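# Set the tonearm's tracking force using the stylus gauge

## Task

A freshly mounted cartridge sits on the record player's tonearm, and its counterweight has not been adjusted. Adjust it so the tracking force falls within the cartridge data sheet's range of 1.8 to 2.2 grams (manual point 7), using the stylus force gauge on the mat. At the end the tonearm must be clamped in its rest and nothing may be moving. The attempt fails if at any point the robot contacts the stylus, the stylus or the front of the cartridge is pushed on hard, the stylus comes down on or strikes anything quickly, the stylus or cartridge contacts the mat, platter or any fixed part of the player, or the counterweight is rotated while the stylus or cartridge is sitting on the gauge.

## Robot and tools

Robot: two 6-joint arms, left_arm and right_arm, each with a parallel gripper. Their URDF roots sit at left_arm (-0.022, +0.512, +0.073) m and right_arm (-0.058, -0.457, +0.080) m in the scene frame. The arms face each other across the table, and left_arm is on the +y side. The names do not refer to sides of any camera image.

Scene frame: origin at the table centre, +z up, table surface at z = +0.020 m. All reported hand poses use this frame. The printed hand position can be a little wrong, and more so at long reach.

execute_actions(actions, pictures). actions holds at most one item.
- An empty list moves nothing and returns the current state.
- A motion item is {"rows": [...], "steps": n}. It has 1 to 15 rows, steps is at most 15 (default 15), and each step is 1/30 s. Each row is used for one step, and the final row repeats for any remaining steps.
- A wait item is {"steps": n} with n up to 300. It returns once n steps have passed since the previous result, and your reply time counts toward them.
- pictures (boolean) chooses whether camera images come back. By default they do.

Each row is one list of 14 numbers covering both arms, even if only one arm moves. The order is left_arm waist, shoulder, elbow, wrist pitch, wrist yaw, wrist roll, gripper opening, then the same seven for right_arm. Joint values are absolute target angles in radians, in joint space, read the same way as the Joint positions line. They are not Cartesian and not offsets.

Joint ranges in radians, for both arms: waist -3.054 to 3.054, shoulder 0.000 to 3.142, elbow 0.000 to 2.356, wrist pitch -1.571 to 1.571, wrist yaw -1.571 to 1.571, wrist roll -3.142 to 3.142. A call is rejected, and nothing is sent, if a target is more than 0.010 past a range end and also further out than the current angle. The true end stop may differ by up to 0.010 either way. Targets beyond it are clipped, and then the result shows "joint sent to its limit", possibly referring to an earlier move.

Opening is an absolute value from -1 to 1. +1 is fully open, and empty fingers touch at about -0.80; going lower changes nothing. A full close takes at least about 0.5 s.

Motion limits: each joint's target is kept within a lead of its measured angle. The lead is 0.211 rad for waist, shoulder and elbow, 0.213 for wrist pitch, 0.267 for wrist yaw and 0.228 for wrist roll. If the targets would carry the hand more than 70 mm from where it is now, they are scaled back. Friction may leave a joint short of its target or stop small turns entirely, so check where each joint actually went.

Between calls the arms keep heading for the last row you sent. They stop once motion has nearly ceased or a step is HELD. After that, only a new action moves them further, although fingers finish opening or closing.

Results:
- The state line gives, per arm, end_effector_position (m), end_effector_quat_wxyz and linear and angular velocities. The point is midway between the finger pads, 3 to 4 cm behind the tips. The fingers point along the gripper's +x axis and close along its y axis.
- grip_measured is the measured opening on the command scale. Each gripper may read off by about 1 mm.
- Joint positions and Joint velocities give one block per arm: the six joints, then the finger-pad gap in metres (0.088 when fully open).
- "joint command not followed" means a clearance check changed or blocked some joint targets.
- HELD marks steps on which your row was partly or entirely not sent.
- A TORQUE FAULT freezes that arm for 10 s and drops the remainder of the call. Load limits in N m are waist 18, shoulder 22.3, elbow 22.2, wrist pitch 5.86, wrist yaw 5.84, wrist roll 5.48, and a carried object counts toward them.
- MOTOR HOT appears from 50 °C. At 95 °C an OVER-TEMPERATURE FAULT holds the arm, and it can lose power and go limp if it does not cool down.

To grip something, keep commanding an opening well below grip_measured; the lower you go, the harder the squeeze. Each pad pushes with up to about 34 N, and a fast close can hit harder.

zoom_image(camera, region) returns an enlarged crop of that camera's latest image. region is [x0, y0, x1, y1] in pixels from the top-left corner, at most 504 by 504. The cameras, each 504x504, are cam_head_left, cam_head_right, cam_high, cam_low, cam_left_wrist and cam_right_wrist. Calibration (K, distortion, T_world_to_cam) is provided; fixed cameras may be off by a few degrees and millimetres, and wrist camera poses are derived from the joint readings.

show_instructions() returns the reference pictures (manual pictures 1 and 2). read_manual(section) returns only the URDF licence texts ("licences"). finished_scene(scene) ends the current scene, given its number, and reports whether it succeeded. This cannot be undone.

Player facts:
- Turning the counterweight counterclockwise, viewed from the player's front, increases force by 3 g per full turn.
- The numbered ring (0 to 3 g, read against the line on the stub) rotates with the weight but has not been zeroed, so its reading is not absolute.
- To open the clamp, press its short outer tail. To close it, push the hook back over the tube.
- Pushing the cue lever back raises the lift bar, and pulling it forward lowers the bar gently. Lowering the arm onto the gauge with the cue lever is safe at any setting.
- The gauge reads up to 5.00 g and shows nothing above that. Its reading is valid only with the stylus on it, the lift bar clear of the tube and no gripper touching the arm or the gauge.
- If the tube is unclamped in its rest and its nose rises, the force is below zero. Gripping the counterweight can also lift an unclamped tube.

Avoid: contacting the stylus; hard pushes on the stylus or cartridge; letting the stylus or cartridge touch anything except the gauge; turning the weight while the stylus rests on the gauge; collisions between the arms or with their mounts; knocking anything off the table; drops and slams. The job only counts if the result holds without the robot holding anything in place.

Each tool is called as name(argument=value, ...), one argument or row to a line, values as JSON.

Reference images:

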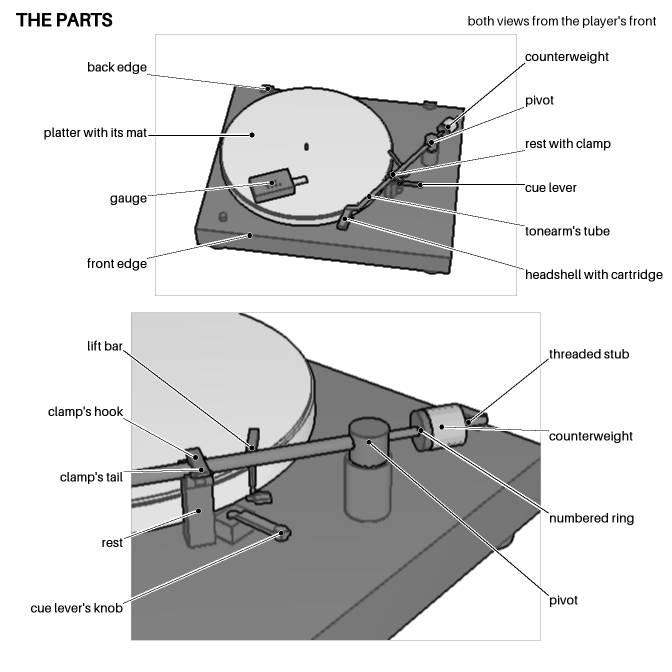

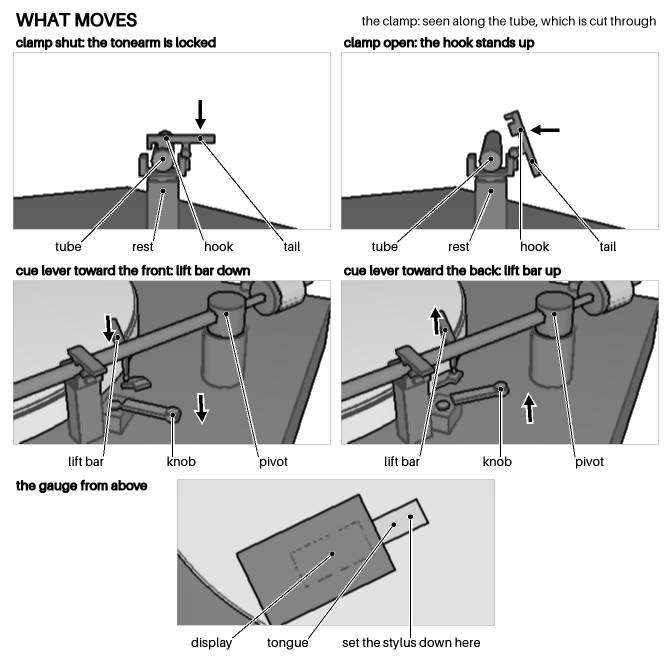

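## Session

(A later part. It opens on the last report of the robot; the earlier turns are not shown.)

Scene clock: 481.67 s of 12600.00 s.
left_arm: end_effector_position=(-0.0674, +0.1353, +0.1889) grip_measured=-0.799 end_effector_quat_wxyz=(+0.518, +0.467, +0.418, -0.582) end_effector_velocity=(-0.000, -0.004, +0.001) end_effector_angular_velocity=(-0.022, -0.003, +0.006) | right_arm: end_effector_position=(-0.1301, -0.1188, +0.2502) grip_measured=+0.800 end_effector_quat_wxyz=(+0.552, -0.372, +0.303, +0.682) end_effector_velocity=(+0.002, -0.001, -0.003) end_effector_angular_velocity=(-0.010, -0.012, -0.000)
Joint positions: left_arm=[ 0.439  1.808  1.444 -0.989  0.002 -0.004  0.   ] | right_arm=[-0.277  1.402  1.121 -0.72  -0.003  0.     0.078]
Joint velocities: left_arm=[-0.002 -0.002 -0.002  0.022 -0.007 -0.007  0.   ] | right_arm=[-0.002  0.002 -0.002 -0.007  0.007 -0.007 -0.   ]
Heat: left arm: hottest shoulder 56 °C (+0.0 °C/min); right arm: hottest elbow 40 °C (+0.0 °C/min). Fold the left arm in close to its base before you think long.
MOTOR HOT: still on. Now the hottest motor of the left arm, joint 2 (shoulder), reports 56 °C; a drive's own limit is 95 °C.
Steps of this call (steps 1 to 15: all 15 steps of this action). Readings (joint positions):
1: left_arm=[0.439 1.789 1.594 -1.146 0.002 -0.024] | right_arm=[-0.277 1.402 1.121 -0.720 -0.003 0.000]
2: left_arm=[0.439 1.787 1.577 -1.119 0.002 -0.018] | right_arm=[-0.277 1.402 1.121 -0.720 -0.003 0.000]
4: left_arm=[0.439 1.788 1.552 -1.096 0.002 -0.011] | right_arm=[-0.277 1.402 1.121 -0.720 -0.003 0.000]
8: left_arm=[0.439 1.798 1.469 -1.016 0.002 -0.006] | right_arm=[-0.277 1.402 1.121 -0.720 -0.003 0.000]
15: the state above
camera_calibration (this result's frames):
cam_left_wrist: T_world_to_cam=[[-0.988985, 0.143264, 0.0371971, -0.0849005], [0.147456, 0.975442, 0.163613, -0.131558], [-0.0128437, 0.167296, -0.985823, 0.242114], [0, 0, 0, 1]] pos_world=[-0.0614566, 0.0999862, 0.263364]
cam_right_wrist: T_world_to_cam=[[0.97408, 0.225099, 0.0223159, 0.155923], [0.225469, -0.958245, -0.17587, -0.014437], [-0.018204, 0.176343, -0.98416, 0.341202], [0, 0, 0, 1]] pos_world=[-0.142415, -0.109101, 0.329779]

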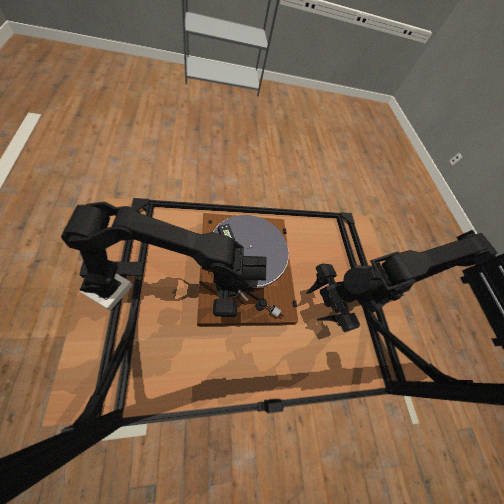

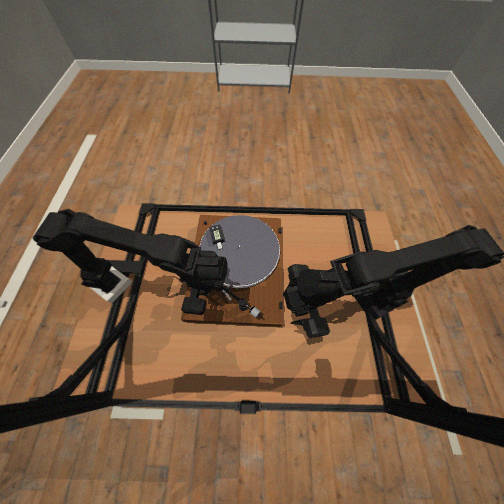

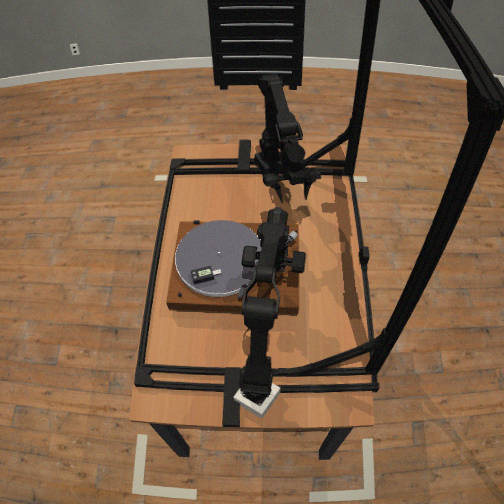

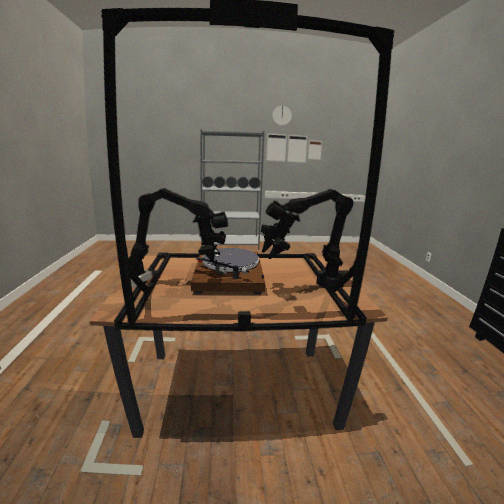

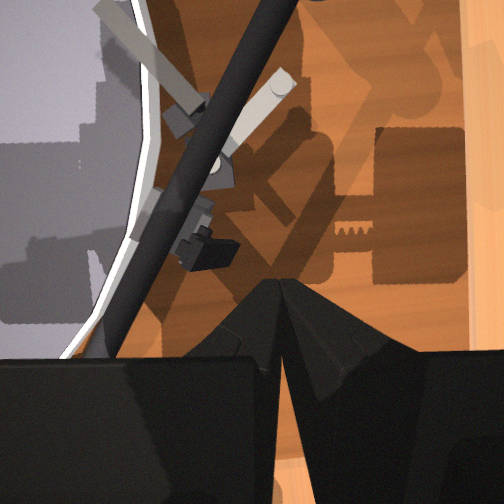

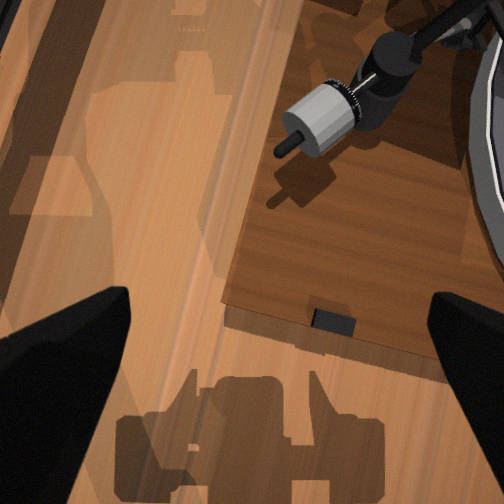

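execute_actions(
  actions=[
    {"rows": [[0.446,1.814,1.455,-0.986,0,0,-0.9,-0.277,1.4,1.12,-0.72,0,0,0.8],[0.451,1.819,1.46,-0.986,0,0,-0.9,-0.277,1.4,1.12,-0.72,0,0,0.8],[0.456,1.824,1.465,-0.986,0,0,-0.9,-0.277,1.4,1.12,-0.72,0,0,0.8],[0.461,1.828,1.47,-0.986,0,0,-0.9,-0.277,1.4,1.12,-0.72,0,0,0.8],[0.466,1.833,1.475,-0.986,0,0,-0.9,-0.277,1.4,1.12,-0.72,0,0,0.8],[0.471,1.837,1.48,-0.986,0,0,-0.9,-0.277,1.4,1.12,-0.72,0,0,0.8],[0.476,1.842,1.484,-0.986,0,0,-0.9,-0.277,1.4,1.12,-0.72,0,0,0.8],[0.481,1.846,1.489,-0.986,0,0,-0.9,-0.277,1.4,1.12,-0.72,0,0,0.8],[0.486,1.851,1.493,-0.986,0,0,-0.9,-0.277,1.4,1.12,-0.72,0,0,0.8],[0.491,1.855,1.498,-0.986,0,0,-0.9,-0.277,1.4,1.12,-0.72,0,0,0.8],[0.496,1.86,1.502,-0.986,0,0,-0.9,-0.277,1.4,1.12,-0.72,0,0,0.8],[0.501,1.864,1.507,-0.986,0,0,-0.9,-0.277,1.4,1.12,-0.72,0,0,0.8],[0.507,1.869,1.511,-0.986,0,0,-0.9,-0.277,1.4,1.12,-0.72,0,0,0.8]], "steps": 15},
  ],
  pictures=false,
)

execute_actions(
  actions=[
    {"steps": 12},
  ],
  pictures=false,
)

execute_actions(
  actions=[
    {"rows": [[0.5,1.78,1.62,-1.15,0,0,-0.9,-0.277,1.4,1.12,-0.72,0,0,0.8]], "steps": 15},
  ],
)

Scene clock: 490.70 s of 12600.00 s.
left_arm: end_effector_position=(-0.0471, +0.1206, +0.1878) grip_measured=-0.799 end_effector_quat_wxyz=(+0.535, +0.453, +0.429, -0.570) end_effector_velocity=(+0.047, -0.029, -0.013) end_effector_angular_velocity=(-0.015, -0.037, +0.111) | right_arm: end_effector_position=(-0.1301, -0.1188, +0.2502) grip_measured=+0.800 end_effector_quat_wxyz=(+0.552, -0.372, +0.303, +0.682) end_effector_velocity=(-0.000, +0.000, +0.002) end_effector_angular_velocity=(+0.012, +0.005, +0.008)
Joint positions: left_arm=[ 0.495  1.852  1.494 -0.989  0.004 -0.004  0.   ] | right_arm=[-0.277  1.402  1.121 -0.72  -0.003  0.     0.078]
Joint velocities: left_arm=[ 0.11   0.095  0.071  0.037 -0.037  0.007  0.   ] | right_arm=[-0.002 -0.007 -0.002  0.007 -0.007 -0.007 -0.   ]
Heat: left arm: hottest shoulder 55 °C (+0.0 °C/min); right arm: hottest elbow 40 °C (+0.0 °C/min). Fold the left arm in close to its base before you think long.
MOTOR HOT: still on. Now the hottest motor of the left arm, joint 2 (shoulder), reports 55 °C; a drive's own limit is 95 °C.
Steps of this call (steps 1 to 15: the robot went on to your last target; steps 16 to 90: nothing new was sent; then 5.53 s passed at rest; steps 91 to 105: all 15 steps of this action). Readings (joint positions):
91: left_arm=[0.439 1.808 1.443 -0.988 0.002 -0.004] | right_arm=[-0.277 1.402 1.121 -0.720 -0.003 0.000]
92: left_arm=[0.440 1.808 1.443 -0.988 0.002 -0.004] | right_arm=[-0.277 1.402 1.121 -0.720 -0.003 0.000]
94: left_arm=[0.445 1.811 1.447 -0.988 0.002 -0.004] | right_arm=[-0.277 1.402 1.121 -0.720 -0.003 0.000]
98: left_arm=[0.465 1.826 1.466 -0.988 0.001 -0.004] | right_arm=[-0.277 1.402 1.121 -0.720 -0.003 0.000]
105: the state above

Scene clock: 491.10 s of 12600.00 s.
left_arm: end_effector_position=(-0.0430, +0.1188, +0.1862) grip_measured=-0.799 end_effector_quat_wxyz=(+0.538, +0.451, +0.432, -0.566) end_effector_velocity=(-0.002, +0.002, -0.000) end_effector_angular_velocity=(+0.008, +0.008, +0.003) | right_arm: end_effector_position=(-0.1301, -0.1188, +0.2502) grip_measured=+0.800 end_effector_quat_wxyz=(+0.552, -0.372, +0.303, +0.682) end_effector_velocity=(+0.001, +0.002, +0.004) end_effector_angular_velocity=(+0.016, +0.006, +0.003)
Joint positions: left_arm=[ 0.505  1.861  1.499 -0.987  0.002 -0.004  0.   ] | right_arm=[-0.277  1.402  1.121 -0.72  -0.003  0.     0.078]
Joint velocities: left_arm=[-0.002 -0.002 -0.002 -0.007  0.007 -0.007  0.   ] | right_arm=[-0.007 -0.007  0.002  0.007 -0.007 -0.007 -0.   ]
Heat: left arm: hottest shoulder 55 °C (-1.0 °C/min); right arm: hottest elbow 40 °C (+0.0 °C/min). Fold the left arm in close to its base before you think long.
MOTOR HOT: still on. Now the hottest motor of the left arm, joint 2 (shoulder), reports 55 °C; a drive's own limit is 95 °C.
Steps of this call (steps 1 to 12: the robot went on to your last target). Readings (joint positions):
1: left_arm=[0.498 1.855 1.496 -0.987 0.002 -0.004] | right_arm=[-0.277 1.402 1.121 -0.720 -0.003 0.000]
2: left_arm=[0.501 1.858 1.497 -0.987 0.002 -0.004] | right_arm=[-0.277 1.402 1.121 -0.720 -0.003 0.000]
4: left_arm=[0.505 1.860 1.497 -0.987 0.002 -0.004] | right_arm=[-0.277 1.402 1.121 -0.720 -0.003 0.000]
8: left_arm=[0.505 1.861 1.498 -0.987 0.002 -0.004] | right_arm=[-0.277 1.402 1.121 -0.720 -0.003 0.000]
12: the state above

Scene clock: 491.60 s of 12600.00 s.
left_arm: end_effector_position=(-0.0428, +0.1308, +0.2432) grip_measured=-0.799 end_effector_quat_wxyz=(+0.546, +0.441, +0.421, -0.575) end_effector_velocity=(+0.000, -0.001, +0.001) end_effector_angular_velocity=(-0.008, -0.005, +0.007) | right_arm: end_effector_position=(-0.1301, -0.1188, +0.2502) grip_measured=+0.800 end_effector_quat_wxyz=(+0.552, -0.372, +0.303, +0.682) end_effector_velocity=(+0.004, -0.001, -0.003) end_effector_angular_velocity=(-0.010, -0.012, -0.005)
Joint positions: left_arm=[ 0.504  1.779  1.614 -1.148  0.002 -0.004  0.   ] | right_arm=[-0.277  1.402  1.121 -0.72  -0.003  0.     0.078]
Joint velocities: left_arm=[-0.002 -0.002 -0.002  0.007 -0.007 -0.007  0.   ] | right_arm=[-0.007  0.002 -0.002 -0.007  0.007 -0.007 -0.   ]
Heat: left arm: hottest shoulder 55 °C (-1.0 °C/min); right arm: hottest elbow 40 °C (+0.0 °C/min). Fold the left arm in close to its base before you think long.
MOTOR HOT: still on. Now the hottest motor of the left arm, joint 2 (shoulder), reports 55 °C; a drive's own limit is 95 °C.
Steps of this call (steps 1 to 15: all 15 steps of this action). Readings (joint positions):
1: left_arm=[0.505 1.856 1.519 -1.023 0.002 -0.004] | right_arm=[-0.277 1.402 1.121 -0.720 -0.003 0.000]
2: left_arm=[0.505 1.852 1.540 -1.068 0.002 -0.004] | right_arm=[-0.277 1.402 1.121 -0.720 -0.003 0.000]
4: left_arm=[0.505 1.827 1.572 -1.108 0.002 -0.004] | right_arm=[-0.277 1.402 1.121 -0.720 -0.003 0.000]
8: left_arm=[0.504 1.779 1.612 -1.137 0.002 -0.004] | right_arm=[-0.277 1.402 1.121 -0.720 -0.003 0.000]
15: the state above
camera_calibration (this result's frames):
cam_left_wrist: T_world_to_cam=[[-0.996114, 0.0803803, 0.0359909, -0.053803], [0.084223, 0.98889, 0.122487, -0.134137], [-0.0257456, 0.125042, -0.991817, 0.303135], [0, 0, 0, 1]] pos_world=[-0.0344921, 0.0990673, 0.319021]
cam_right_wrist: T_world_to_cam=[[0.97408, 0.225099, 0.0223159, 0.155923], [0.225469, -0.958245, -0.17587, -0.014437], [-0.018204, 0.176343, -0.98416, 0.341202], [0, 0, 0, 1]] pos_world=[-0.142415, -0.109101, 0.329779]

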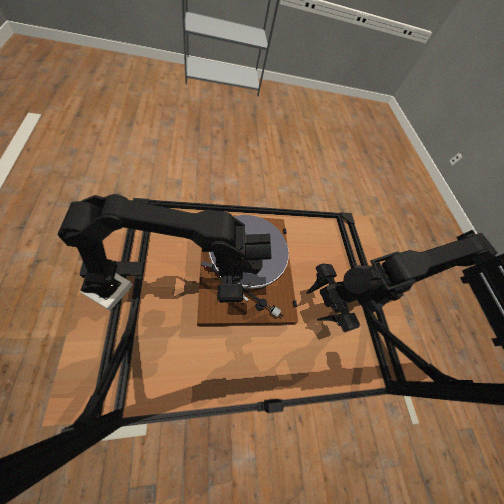

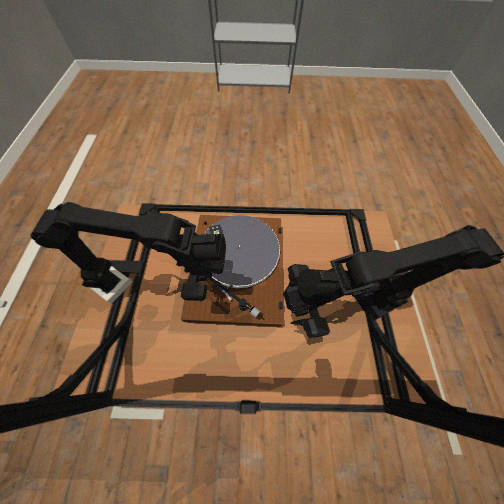

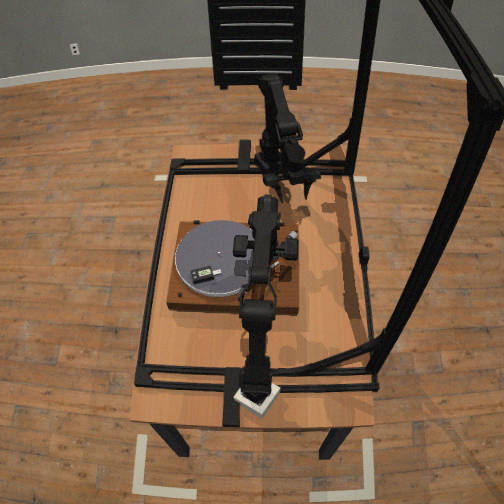

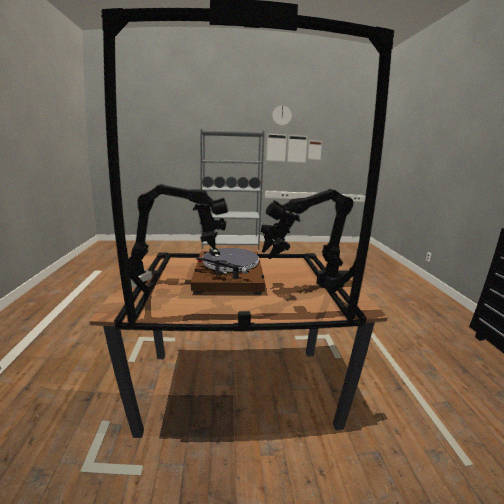

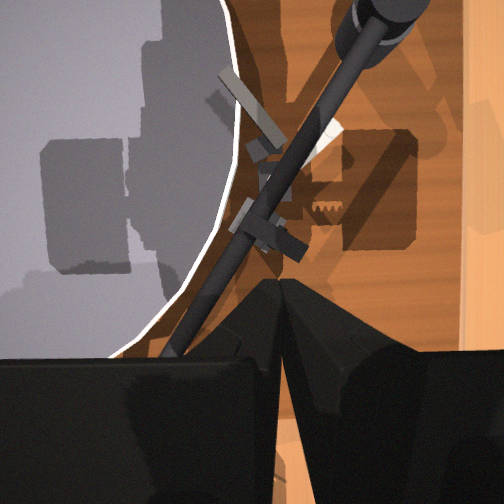

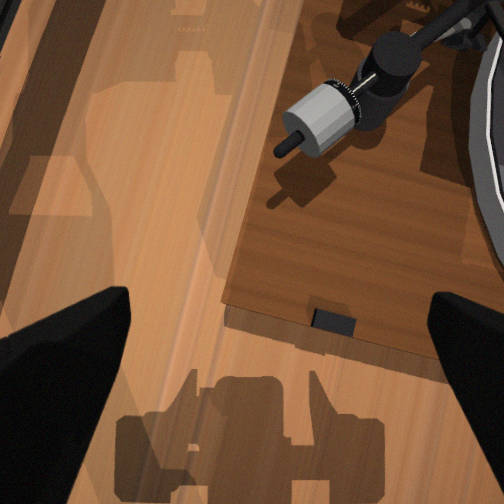

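execute_actions(
  actions=[],
)

Scene clock: 506.47 s of 12600.00 s.
left_arm: end_effector_position=(-0.0430, +0.1309, +0.2432) grip_measured=-0.799 end_effector_quat_wxyz=(+0.546, +0.441, +0.421, -0.574) end_effector_velocity=(-0.002, +0.005, -0.001) end_effector_angular_velocity=(+0.023, +0.012, +0.017) | right_arm: end_effector_position=(-0.1301, -0.1188, +0.2503) grip_measured=+0.800 end_effector_quat_wxyz=(+0.552, -0.372, +0.303, +0.682) end_effector_velocity=(+0.002, -0.001, +0.002) end_effector_angular_velocity=(+0.006, -0.017, +0.012)
Joint positions: left_arm=[ 0.503  1.779  1.615 -1.149  0.002 -0.004  0.   ] | right_arm=[-0.277  1.401  1.121 -0.72  -0.003  0.     0.078]
Joint velocities: left_arm=[-0.002 -0.002 -0.002 -0.022  0.007 -0.022  0.   ] | right_arm=[-0.002 -0.007  0.002 -0.007  0.007 -0.022 -0.   ]
Heat: left arm: hottest shoulder 54 °C (-3.0 °C/min); right arm: hottest elbow 40 °C (+0.0 °C/min). Fold the left arm in close to its base before you think long.
MOTOR HOT: still on. Now the hottest motor of the left arm, joint 2 (shoulder), reports 54 °C; a drive's own limit is 95 °C.
Steps of this call (steps 1 to 15: the robot went on to your last target; steps 16 to 90: nothing new was sent; then 11.87 s passed at rest). Readings (joint positions):
1: left_arm=[0.504 1.779 1.614 -1.148 0.002 -0.004] | right_arm=[-0.277 1.402 1.121 -0.720 -0.003 0.000]
2: left_arm=[0.504 1.779 1.614 -1.148 0.002 -0.004] | right_arm=[-0.277 1.402 1.121 -0.720 -0.003 0.000]
4: left_arm=[0.504 1.779 1.614 -1.148 0.002 -0.004] | right_arm=[-0.277 1.402 1.121 -0.720 -0.003 0.000]
8: left_arm=[0.504 1.779 1.614 -1.149 0.002 -0.004] | right_arm=[-0.277 1.402 1.121 -0.720 -0.003 0.000]
90: the state above
All arms were judged still, so your last target was given up. Only a new action makes them travel on or press farther. Fingers that are still opening or closing keep moving.
camera_calibration (this result's frames):
cam_left_wrist: T_world_to_cam=[[-0.996085, 0.0807329, 0.0360121, -0.053998], [0.0845952, 0.988764, 0.123243, -0.134339], [-0.0256577, 0.125807, -0.991723, 0.30294], [0, 0, 0, 1]] pos_world=[-0.0346494, 0.0990765, 0.318934]
cam_right_wrist: T_world_to_cam=[[0.974082, 0.225091, 0.0223229, 0.155918], [0.225455, -0.958179, -0.176245, -0.0143401], [-0.0182818, 0.17671, -0.984093, 0.341345], [0, 0, 0, 1]] pos_world=[-0.142404, -0.109155, 0.329907]

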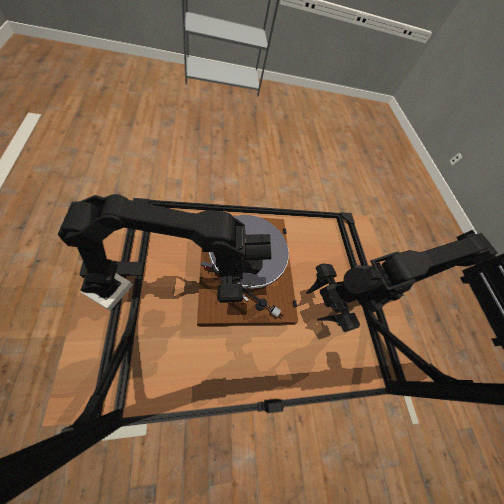

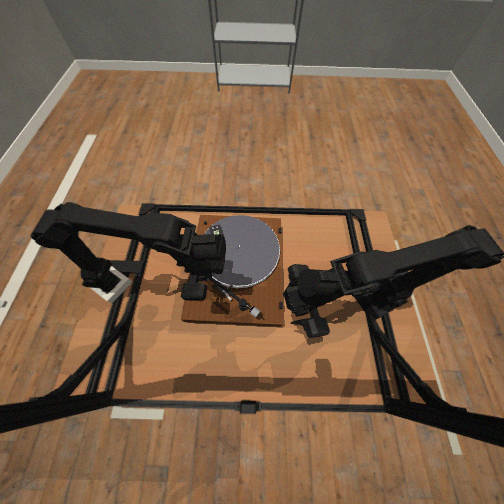

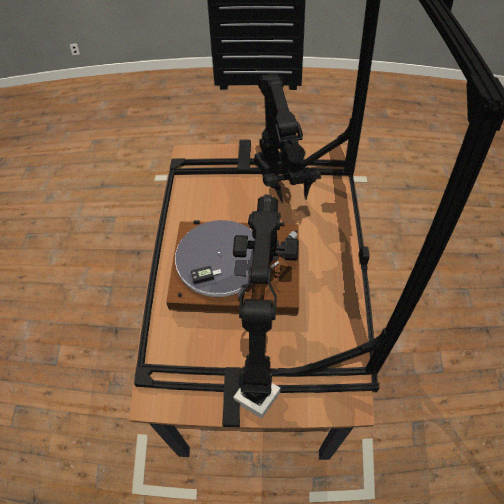

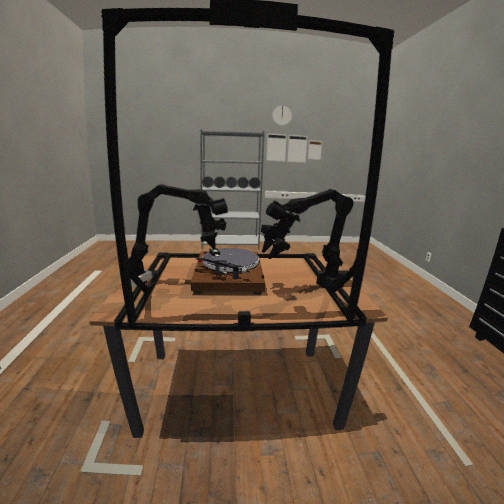

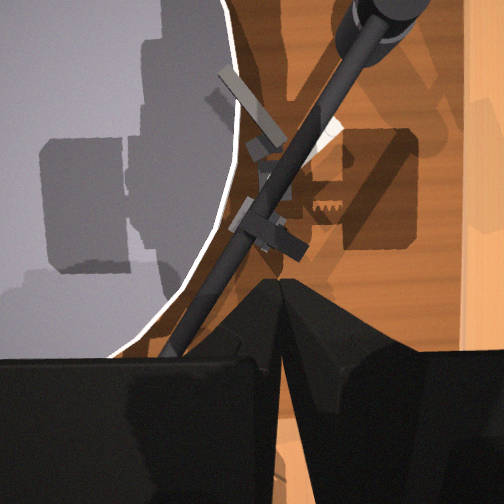

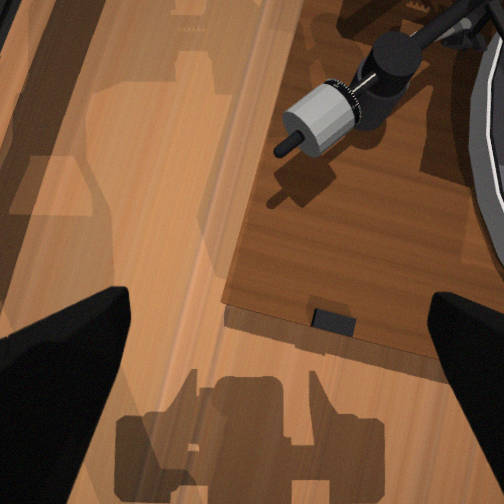

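execute_actions(
  actions=[
    {"rows":[[0.5,0.9,0.9,-0.9,0,0,-0.9,0.186,1.974,0.775,1.199,1.31,0,0.2]],"steps":15},
  ],
  pictures=false,
)

execute_actions(
  actions=[
    {"steps":60},
  ],
  pictures=false,
)

execute_actions(
  actions=[
    {"rows":[[0.5,0.9,0.9,-0.9,0,0,-0.9,0.186,2.30,0.782,1.52,1.31,0,0.2]],"steps":15},
  ],
  pictures=false,
)

execute_actions(
  actions=[
    {"steps":30},
  ],
)

Scene clock: 569.63 s of 12600.00 s.
left_arm: end_effector_position=(-0.0357, +0.2682, +0.2667) grip_measured=-0.799 end_effector_quat_wxyz=(+0.613, +0.329, +0.315, -0.646) end_effector_velocity=(+0.004, +0.072, +0.225) end_effector_angular_velocity=(-1.081, +0.047, -0.004) | right_arm: end_effector_position=(-0.1852, -0.1319, +0.0743) grip_measured=+0.190 end_effector_quat_wxyz=(+0.630, -0.550, +0.020, +0.548) end_effector_velocity=(+0.009, +0.040, +0.083) end_effector_angular_velocity=(+1.297, -0.077, -0.229)
Joint positions: left_arm=[ 0.503  0.964  0.924 -0.906  0.002 -0.004  0.   ] | right_arm=[ 0.209  1.928  0.772 -0.025  0.824  0.02   0.048]
Joint velocities: left_arm=[-0.002 -0.994 -0.037  0.125 -0.007  0.007  0.   ] | right_arm=[ 0.208  0.007 -0.471  1.355  0.989  0.095 -0.014]
Heat: left arm: hottest shoulder 53 °C (-1.0 °C/min); right arm: hottest elbow 41 °C (+1.0 °C/min). Fold the left arm in close to its base before you think long.
MOTOR HOT: still on. Now the hottest motor of the left arm, joint 2 (shoulder), reports 53 °C; a drive's own limit is 95 °C.
Steps of this call (steps 1 to 90: nothing new was sent; then 59.67 s passed at rest; steps 91 to 105: all 15 steps of this action). Readings (joint positions):
91: left_arm=[0.503 1.748 1.577 -1.091 0.002 -0.004] | right_arm=[-0.264 1.415 1.104 -0.688 0.038 0.000]
92: left_arm=[0.503 1.703 1.515 -1.029 0.002 -0.004] | right_arm=[-0.235 1.432 1.084 -0.642 0.089 0.000]
94: left_arm=[0.503 1.594 1.394 -0.969 0.002 -0.004] | right_arm=[-0.164 1.493 1.032 -0.567 0.176 0.000]
98: left_arm=[0.503 1.344 1.170 -0.915 0.002 -0.004] | right_arm=[-0.007 1.656 0.894 -0.407 0.377 0.000]
105: the state above

Scene clock: 571.63 s of 12600.00 s.
left_arm: end_effector_position=(-0.0353, +0.2742, +0.2755) grip_measured=-0.799 end_effector_quat_wxyz=(+0.621, +0.312, +0.299, -0.654) end_effector_velocity=(-0.000, +0.001, -0.002) end_effector_angular_velocity=(+0.013, +0.010, +0.004) | right_arm: end_effector_position=(-0.1775, -0.0724, +0.2203) grip_measured=+0.200 end_effector_quat_wxyz=(+0.892, -0.000, +0.000, +0.451) end_effector_velocity=(-0.001, +0.002, -0.001) end_effector_angular_velocity=(-0.010, -0.010, +0.020)
Joint positions: left_arm=[ 0.503  0.905  0.91  -0.899  0.001 -0.004  0.   ] | right_arm=[0.184 1.972 0.773 1.197 1.305 0.002 0.049]
Joint velocities: left_arm=[ 0.002  0.002 -0.002 -0.007  0.007 -0.007  0.   ] | right_arm=[-0.002 -0.002 -0.002 -0.007 -0.022 -0.007 -0.   ]
Heat: left arm: hottest shoulder 53 °C (-1.0 °C/min); right arm: hottest elbow 41 °C (+0.0 °C/min). Fold the left arm in close to its base before you think long.
MOTOR HOT: still on. Now the hottest motor of the left arm, joint 2 (shoulder), reports 53 °C; a drive's own limit is 95 °C.
Steps of this call (steps 1 to 45: the robot went on to your last target; steps 46 to 60: nothing new was sent). Readings (joint positions):
1: left_arm=[0.503 0.937 0.924 -0.901 0.002 -0.004] | right_arm=[0.216 1.927 0.757 0.017 0.851 0.032]
2: left_arm=[0.503 0.921 0.923 -0.899 0.002 -0.004] | right_arm=[0.224 1.927 0.742 0.063 0.885 0.041]
4: left_arm=[0.503 0.908 0.920 -0.898 0.002 -0.004] | right_arm=[0.244 1.933 0.717 0.161 0.973 0.044]
8: left_arm=[0.503 0.906 0.911 -0.899 0.002 -0.004] | right_arm=[0.198 1.972 0.759 0.434 1.245 0.004]
60: the state above
All arms were judged still, so your last target was given up. Only a new action makes them travel on or press farther. Fingers that are still opening or closing keep moving.

Scene clock: 572.13 s of 12600.00 s.
left_arm: end_effector_position=(-0.0353, +0.2743, +0.2754) grip_measured=-0.799 end_effector_quat_wxyz=(+0.621, +0.312, +0.299, -0.654) end_effector_velocity=(+0.002, +0.001, -0.002) end_effector_angular_velocity=(+0.011, -0.022, +0.001) | right_arm: end_effector_position=(-0.1771, -0.0729, +0.1398) grip_measured=+0.200 end_effector_quat_wxyz=(+0.893, -0.002, -0.001, +0.449) end_effector_velocity=(+0.002, -0.001, +0.006) end_effector_angular_velocity=(+0.037, +0.032, -0.010)
Joint positions: left_arm=[ 0.503  0.905  0.91  -0.899  0.001 -0.004  0.   ] | right_arm=[ 0.185  2.296  0.778  1.515  1.31  -0.002  0.049]
Joint velocities: left_arm=[-0.007  0.002 -0.002 -0.007 -0.022  0.007  0.   ] | right_arm=[-0.002 -0.007 -0.002  0.037  0.007  0.007 -0.   ]
Heat: left arm: hottest shoulder 52 °C (-2.0 °C/min); right arm: hottest elbow 41 °C (+0.0 °C/min). Fold the left arm in close to its base before you think long.
MOTOR HOT: still on. Now the hottest motor of the left arm, joint 2 (shoulder), reports 52 °C; a drive's own limit is 95 °C.
Steps of this call (steps 1 to 15: all 15 steps of this action). Readings (joint positions):
1: left_arm=[0.503 0.905 0.910 -0.899 0.001 -0.004] | right_arm=[0.184 2.003 0.774 1.257 1.308 0.001]
2: left_arm=[0.503 0.905 0.910 -0.899 0.001 -0.004] | right_arm=[0.184 2.047 0.783 1.328 1.310 0.000]
4: left_arm=[0.503 0.905 0.910 -0.899 0.001 -0.004] | right_arm=[0.185 2.155 0.790 1.420 1.310 -0.001]
8: left_arm=[0.503 0.905 0.910 -0.899 0.001 -0.004] | right_arm=[0.185 2.288 0.777 1.488 1.310 -0.002]
15: the state above

Scene clock: 573.13 s of 12600.00 s.
left_arm: end_effector_position=(-0.0353, +0.2743, +0.2754) grip_measured=-0.799 end_effector_quat_wxyz=(+0.621, +0.312, +0.299, -0.654) end_effector_velocity=(+0.000, -0.002, +0.001) end_effector_angular_velocity=(-0.007, -0.001, +0.008) | right_arm: end_effector_position=(-0.1771, -0.0729, +0.1401) grip_measured=+0.200 end_effector_quat_wxyz=(+0.893, -0.001, -0.000, +0.449) end_effector_velocity=(-0.001, +0.002, -0.002) end_effector_angular_velocity=(-0.022, -0.020, +0.020)
Joint positions: left_arm=[ 0.503  0.905  0.91  -0.899  0.001 -0.004  0.   ] | right_arm=[ 0.185  2.296  0.778  1.518  1.31  -0.002  0.049]
Joint velocities: left_arm=[-0.002  0.002  0.002  0.007 -0.007 -0.007  0.   ] | right_arm=[-0.002 -0.002 -0.002 -0.022 -0.022 -0.007 -0.   ]
Heat: left arm: hottest shoulder 52 °C (-2.0 °C/min); right arm: hottest elbow 41 °C (+0.0 °C/min). Fold the left arm in close to its base before you think long.
MOTOR HOT: still on. Now the hottest motor of the left arm, joint 2 (shoulder), reports 52 °C; a drive's own limit is 95 °C.
Steps of this call (steps 1 to 15: the robot went on to your last target; steps 16 to 30: nothing new was sent). Readings (joint positions):
1: left_arm=[0.503 0.905 0.910 -0.899 0.001 -0.004] | right_arm=[0.185 2.296 0.778 1.517 1.310 -0.002]
2: left_arm=[0.503 0.905 0.910 -0.899 0.001 -0.004] | right_arm=[0.185 2.296 0.778 1.518 1.310 -0.002]
4: left_arm=[0.503 0.905 0.910 -0.899 0.001 -0.004] | right_arm=[0.185 2.296 0.778 1.518 1.310 -0.002]
8: left_arm=[0.503 0.905 0.910 -0.899 0.001 -0.004] | right_arm=[0.185 2.296 0.778 1.518 1.310 -0.002]
30: the state above
All arms were judged still, so your last target was given up. Only a new action makes them travel on or press farther. Fingers that are still opening or closing keep moving.
camera_calibration (this result's frames):
cam_left_wrist: T_world_to_cam=[[-0.995441, 0.0930135, 0.0210883, -0.0583224], [0.0829224, 0.953294, -0.290438, -0.157158], [-0.047118, -0.287365, -0.956661, 0.419936], [0, 0, 0, 1]] pos_world=[-0.025238, 0.275918, 0.357322]
cam_right_wrist: T_world_to_cam=[[0.795238, -0.605583, 0.0294308, 0.100558], [-0.210319, -0.321063, -0.923409, 0.094794], [0.56865, 0.72814, -0.382688, 0.283766], [0, 0, 0, 1]] pos_world=[-0.221393, -0.11529, 0.193168]

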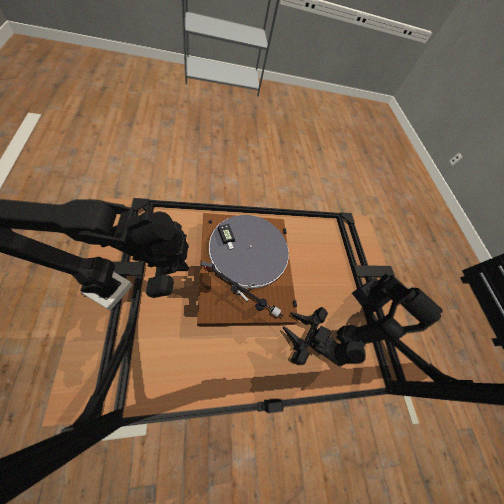

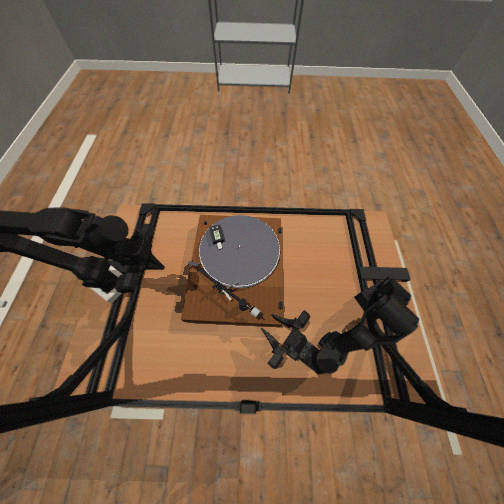

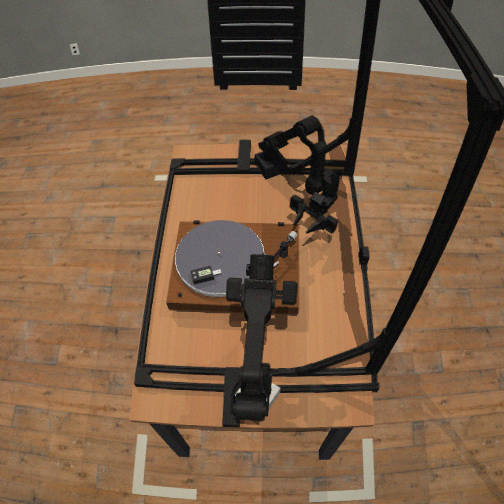

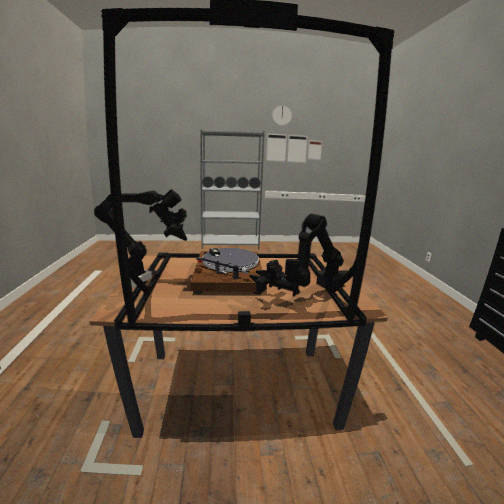

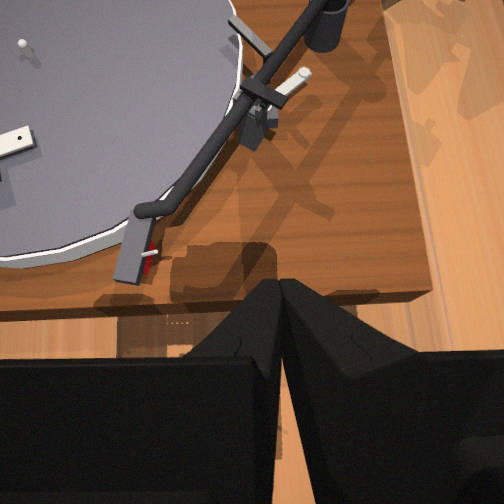

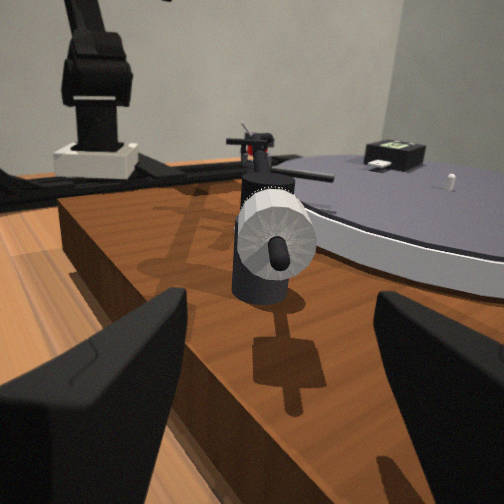

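execute_actions(
  actions=[
    {"rows":[[0.5,0.9,0.9,-0.9,0,0,-0.9,0.15,2.312,0.80,1.512,1.275,0,0.2],[0.5,0.9,0.9,-0.9,0,0,-0.9,0.15,2.312,0.80,1.512,1.275,0,0.2],[0.5,0.9,0.9,-0.9,0,0,-0.9,0.15,2.312,0.80,1.512,1.275,0,0.2],[0.5,0.9,0.9,-0.9,0,0,-0.9,0.115,2.318,0.815,1.503,1.24,0,0.2],[0.5,0.9,0.9,-0.9,0,0,-0.9,0.115,2.318,0.815,1.503,1.24,0,0.2],[0.5,0.9,0.9,-0.9,0,0,-0.9,0.115,2.318,0.815,1.503,1.24,0,0.2],[0.5,0.9,0.9,-0.9,0,0,-0.9,0.08,2.325,0.833,1.492,1.205,0,0.2],[0.5,0.9,0.9,-0.9,0,0,-0.9,0.08,2.325,0.833,1.492,1.205,0,0.2],[0.5,0.9,0.9,-0.9,0,0,-0.9,0.08,2.325,0.833,1.492,1.205,0,0.2],[0.5,0.9,0.9,-0.9,0,0,-0.9,0.044,2.331,0.850,1.481,1.170,0,0.2]],"steps":15},
  ],
  pictures=false,
)

execute_actions(
  actions=[
    {"steps":15},
  ],
)

Scene clock: 580.47 s of 12600.00 s.
left_arm: end_effector_position=(-0.0354, +0.2743, +0.2752) grip_measured=-0.799 end_effector_quat_wxyz=(+0.620, +0.313, +0.299, -0.654) end_effector_velocity=(+0.003, +0.003, -0.002) end_effector_angular_velocity=(+0.007, -0.013, +0.017) | right_arm: end_effector_position=(-0.1444, -0.0355, +0.1391) grip_measured=+0.200 end_effector_quat_wxyz=(+0.896, +0.002, -0.000, +0.444) end_effector_velocity=(+0.017, +0.016, -0.001) end_effector_angular_velocity=(-0.019, -0.015, -0.000)
Joint positions: left_arm=[ 0.503  0.905  0.909 -0.899  0.001 -0.004  0.   ] | right_arm=[ 0.046  2.321  0.841  1.485  1.182 -0.002  0.049]
Joint velocities: left_arm=[-0.002 -0.007 -0.007 -0.007 -0.022 -0.007  0.   ] | right_arm=[-0.066  0.002  0.022 -0.037 -0.066 -0.007 -0.   ]
Heat: left arm: hottest shoulder 51 °C (-3.0 °C/min); right arm: hottest elbow 40 °C (-1.0 °C/min). Fold the left arm in close to its base before you think long.
MOTOR HOT: still on. Now the hottest motor of the left arm, joint 2 (shoulder), reports 51 °C; a drive's own limit is 95 °C.
Steps of this call (steps 1 to 90: nothing new was sent; then 3.83 s passed at rest; steps 91 to 105: all 15 steps of this action). Readings (joint positions):
91: left_arm=[0.503 0.905 0.909 -0.899 0.001 -0.004] | right_arm=[0.182 2.297 0.780 1.518 1.305 -0.002]
92: left_arm=[0.503 0.905 0.909 -0.899 0.001 -0.004] | right_arm=[0.176 2.299 0.784 1.518 1.297 -0.002]
94: left_arm=[0.503 0.905 0.909 -0.899 0.001 -0.004] | right_arm=[0.159 2.302 0.792 1.514 1.281 -0.002]
98: left_arm=[0.503 0.905 0.909 -0.899 0.001 -0.004] | right_arm=[0.111 2.311 0.812 1.501 1.236 -0.002]
105: the state above

Scene clock: 580.97 s of 12600.00 s.
left_arm: end_effector_position=(-0.0354, +0.2743, +0.2752) grip_measured=-0.799 end_effector_quat_wxyz=(+0.620, +0.313, +0.299, -0.654) end_effector_velocity=(+0.002, +0.002, -0.001) end_effector_angular_velocity=(+0.007, -0.002, +0.013) | right_arm: end_effector_position=(-0.1450, -0.0345, +0.1388) grip_measured=+0.200 end_effector_quat_wxyz=(+0.895, +0.001, -0.000, +0.447) end_effector_velocity=(-0.002, -0.000, -0.002) end_effector_angular_velocity=(-0.006, -0.000, +0.010)
Joint positions: left_arm=[ 0.503  0.905  0.909 -0.899  0.001 -0.004  0.   ] | right_arm=[ 0.045  2.322  0.843  1.483  1.175 -0.002  0.049]
Joint velocities: left_arm=[ 0.002 -0.002 -0.002 -0.007 -0.007 -0.007  0.   ] | right_arm=[ 0.002  0.002 -0.002 -0.007 -0.007  0.007 -0.   ]
Heat: left arm: hottest shoulder 50 °C (-4.0 °C/min); right arm: hottest elbow 40 °C (-1.0 °C/min). Fold the left arm in close to its base before you think long.
MOTOR HOT: still on. Now the hottest motor of the left arm, joint 2 (shoulder), reports 50 °C; a drive's own limit is 95 °C.
Steps of this call (steps 1 to 15: the robot went on to your last target). Readings (joint positions):
1: left_arm=[0.503 0.905 0.909 -0.899 0.001 -0.004] | right_arm=[0.045 2.321 0.841 1.485 1.180 -0.002]
2: left_arm=[0.503 0.905 0.909 -0.899 0.001 -0.004] | right_arm=[0.045 2.321 0.842 1.484 1.178 -0.002]
4: left_arm=[0.503 0.905 0.909 -0.899 0.001 -0.004] | right_arm=[0.045 2.322 0.842 1.484 1.176 -0.002]
8: left_arm=[0.503 0.905 0.909 -0.899 0.001 -0.004] | right_arm=[0.045 2.322 0.843 1.483 1.175 -0.002]
15: the state above
All arms were judged still, so your last target was given up. Only a new action makes them travel on or press farther. Fingers that are still opening or closing keep moving.
camera_calibration (this result's frames):
cam_left_wrist: T_world_to_cam=[[-0.995406, 0.0933852, 0.0211036, -0.0585166], [0.0832919, 0.953373, -0.290073, -0.157347], [-0.0472081, -0.286983, -0.956772, 0.419728], [0, 0, 0, 1]] pos_world=[-0.0253275, 0.275929, 0.357177]
cam_right_wrist: T_world_to_cam=[[0.792272, -0.609602, 0.026264, 0.0982071], [-0.213478, -0.317257, -0.924, 0.11246], [0.571605, 0.726452, -0.38149, 0.237241], [0, 0, 0, 1]] pos_world=[-0.189407, -0.0767986, 0.191839]

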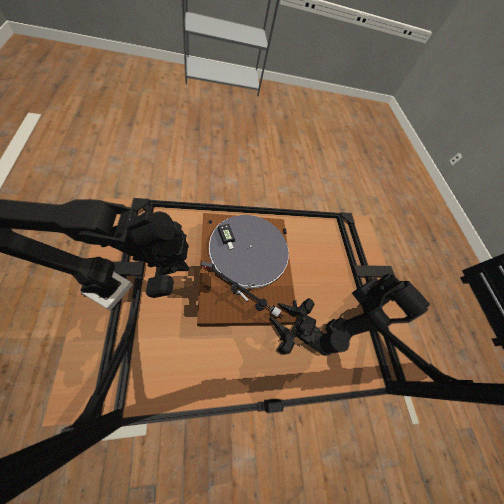

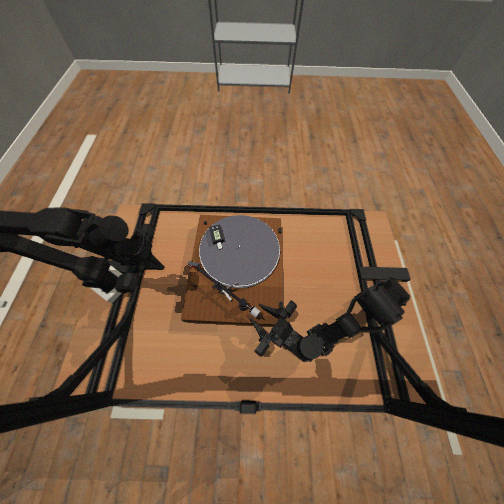

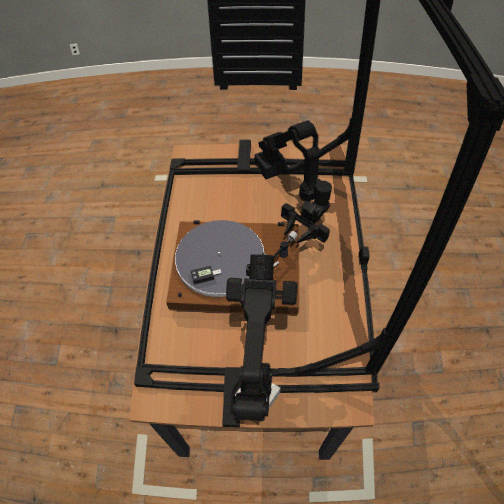

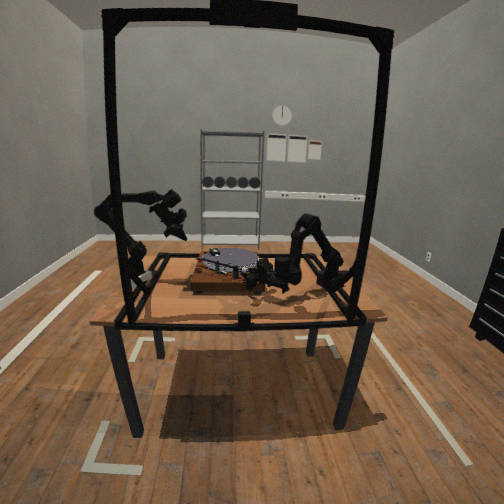

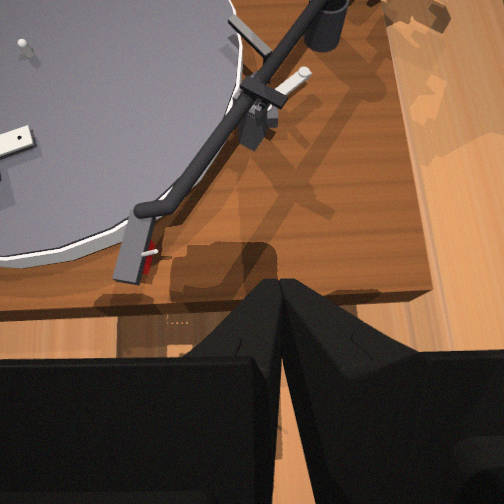

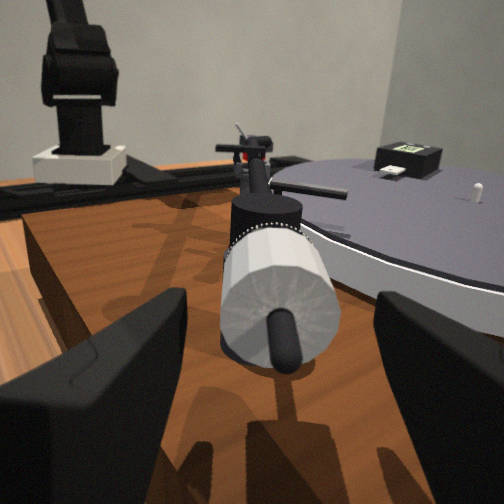

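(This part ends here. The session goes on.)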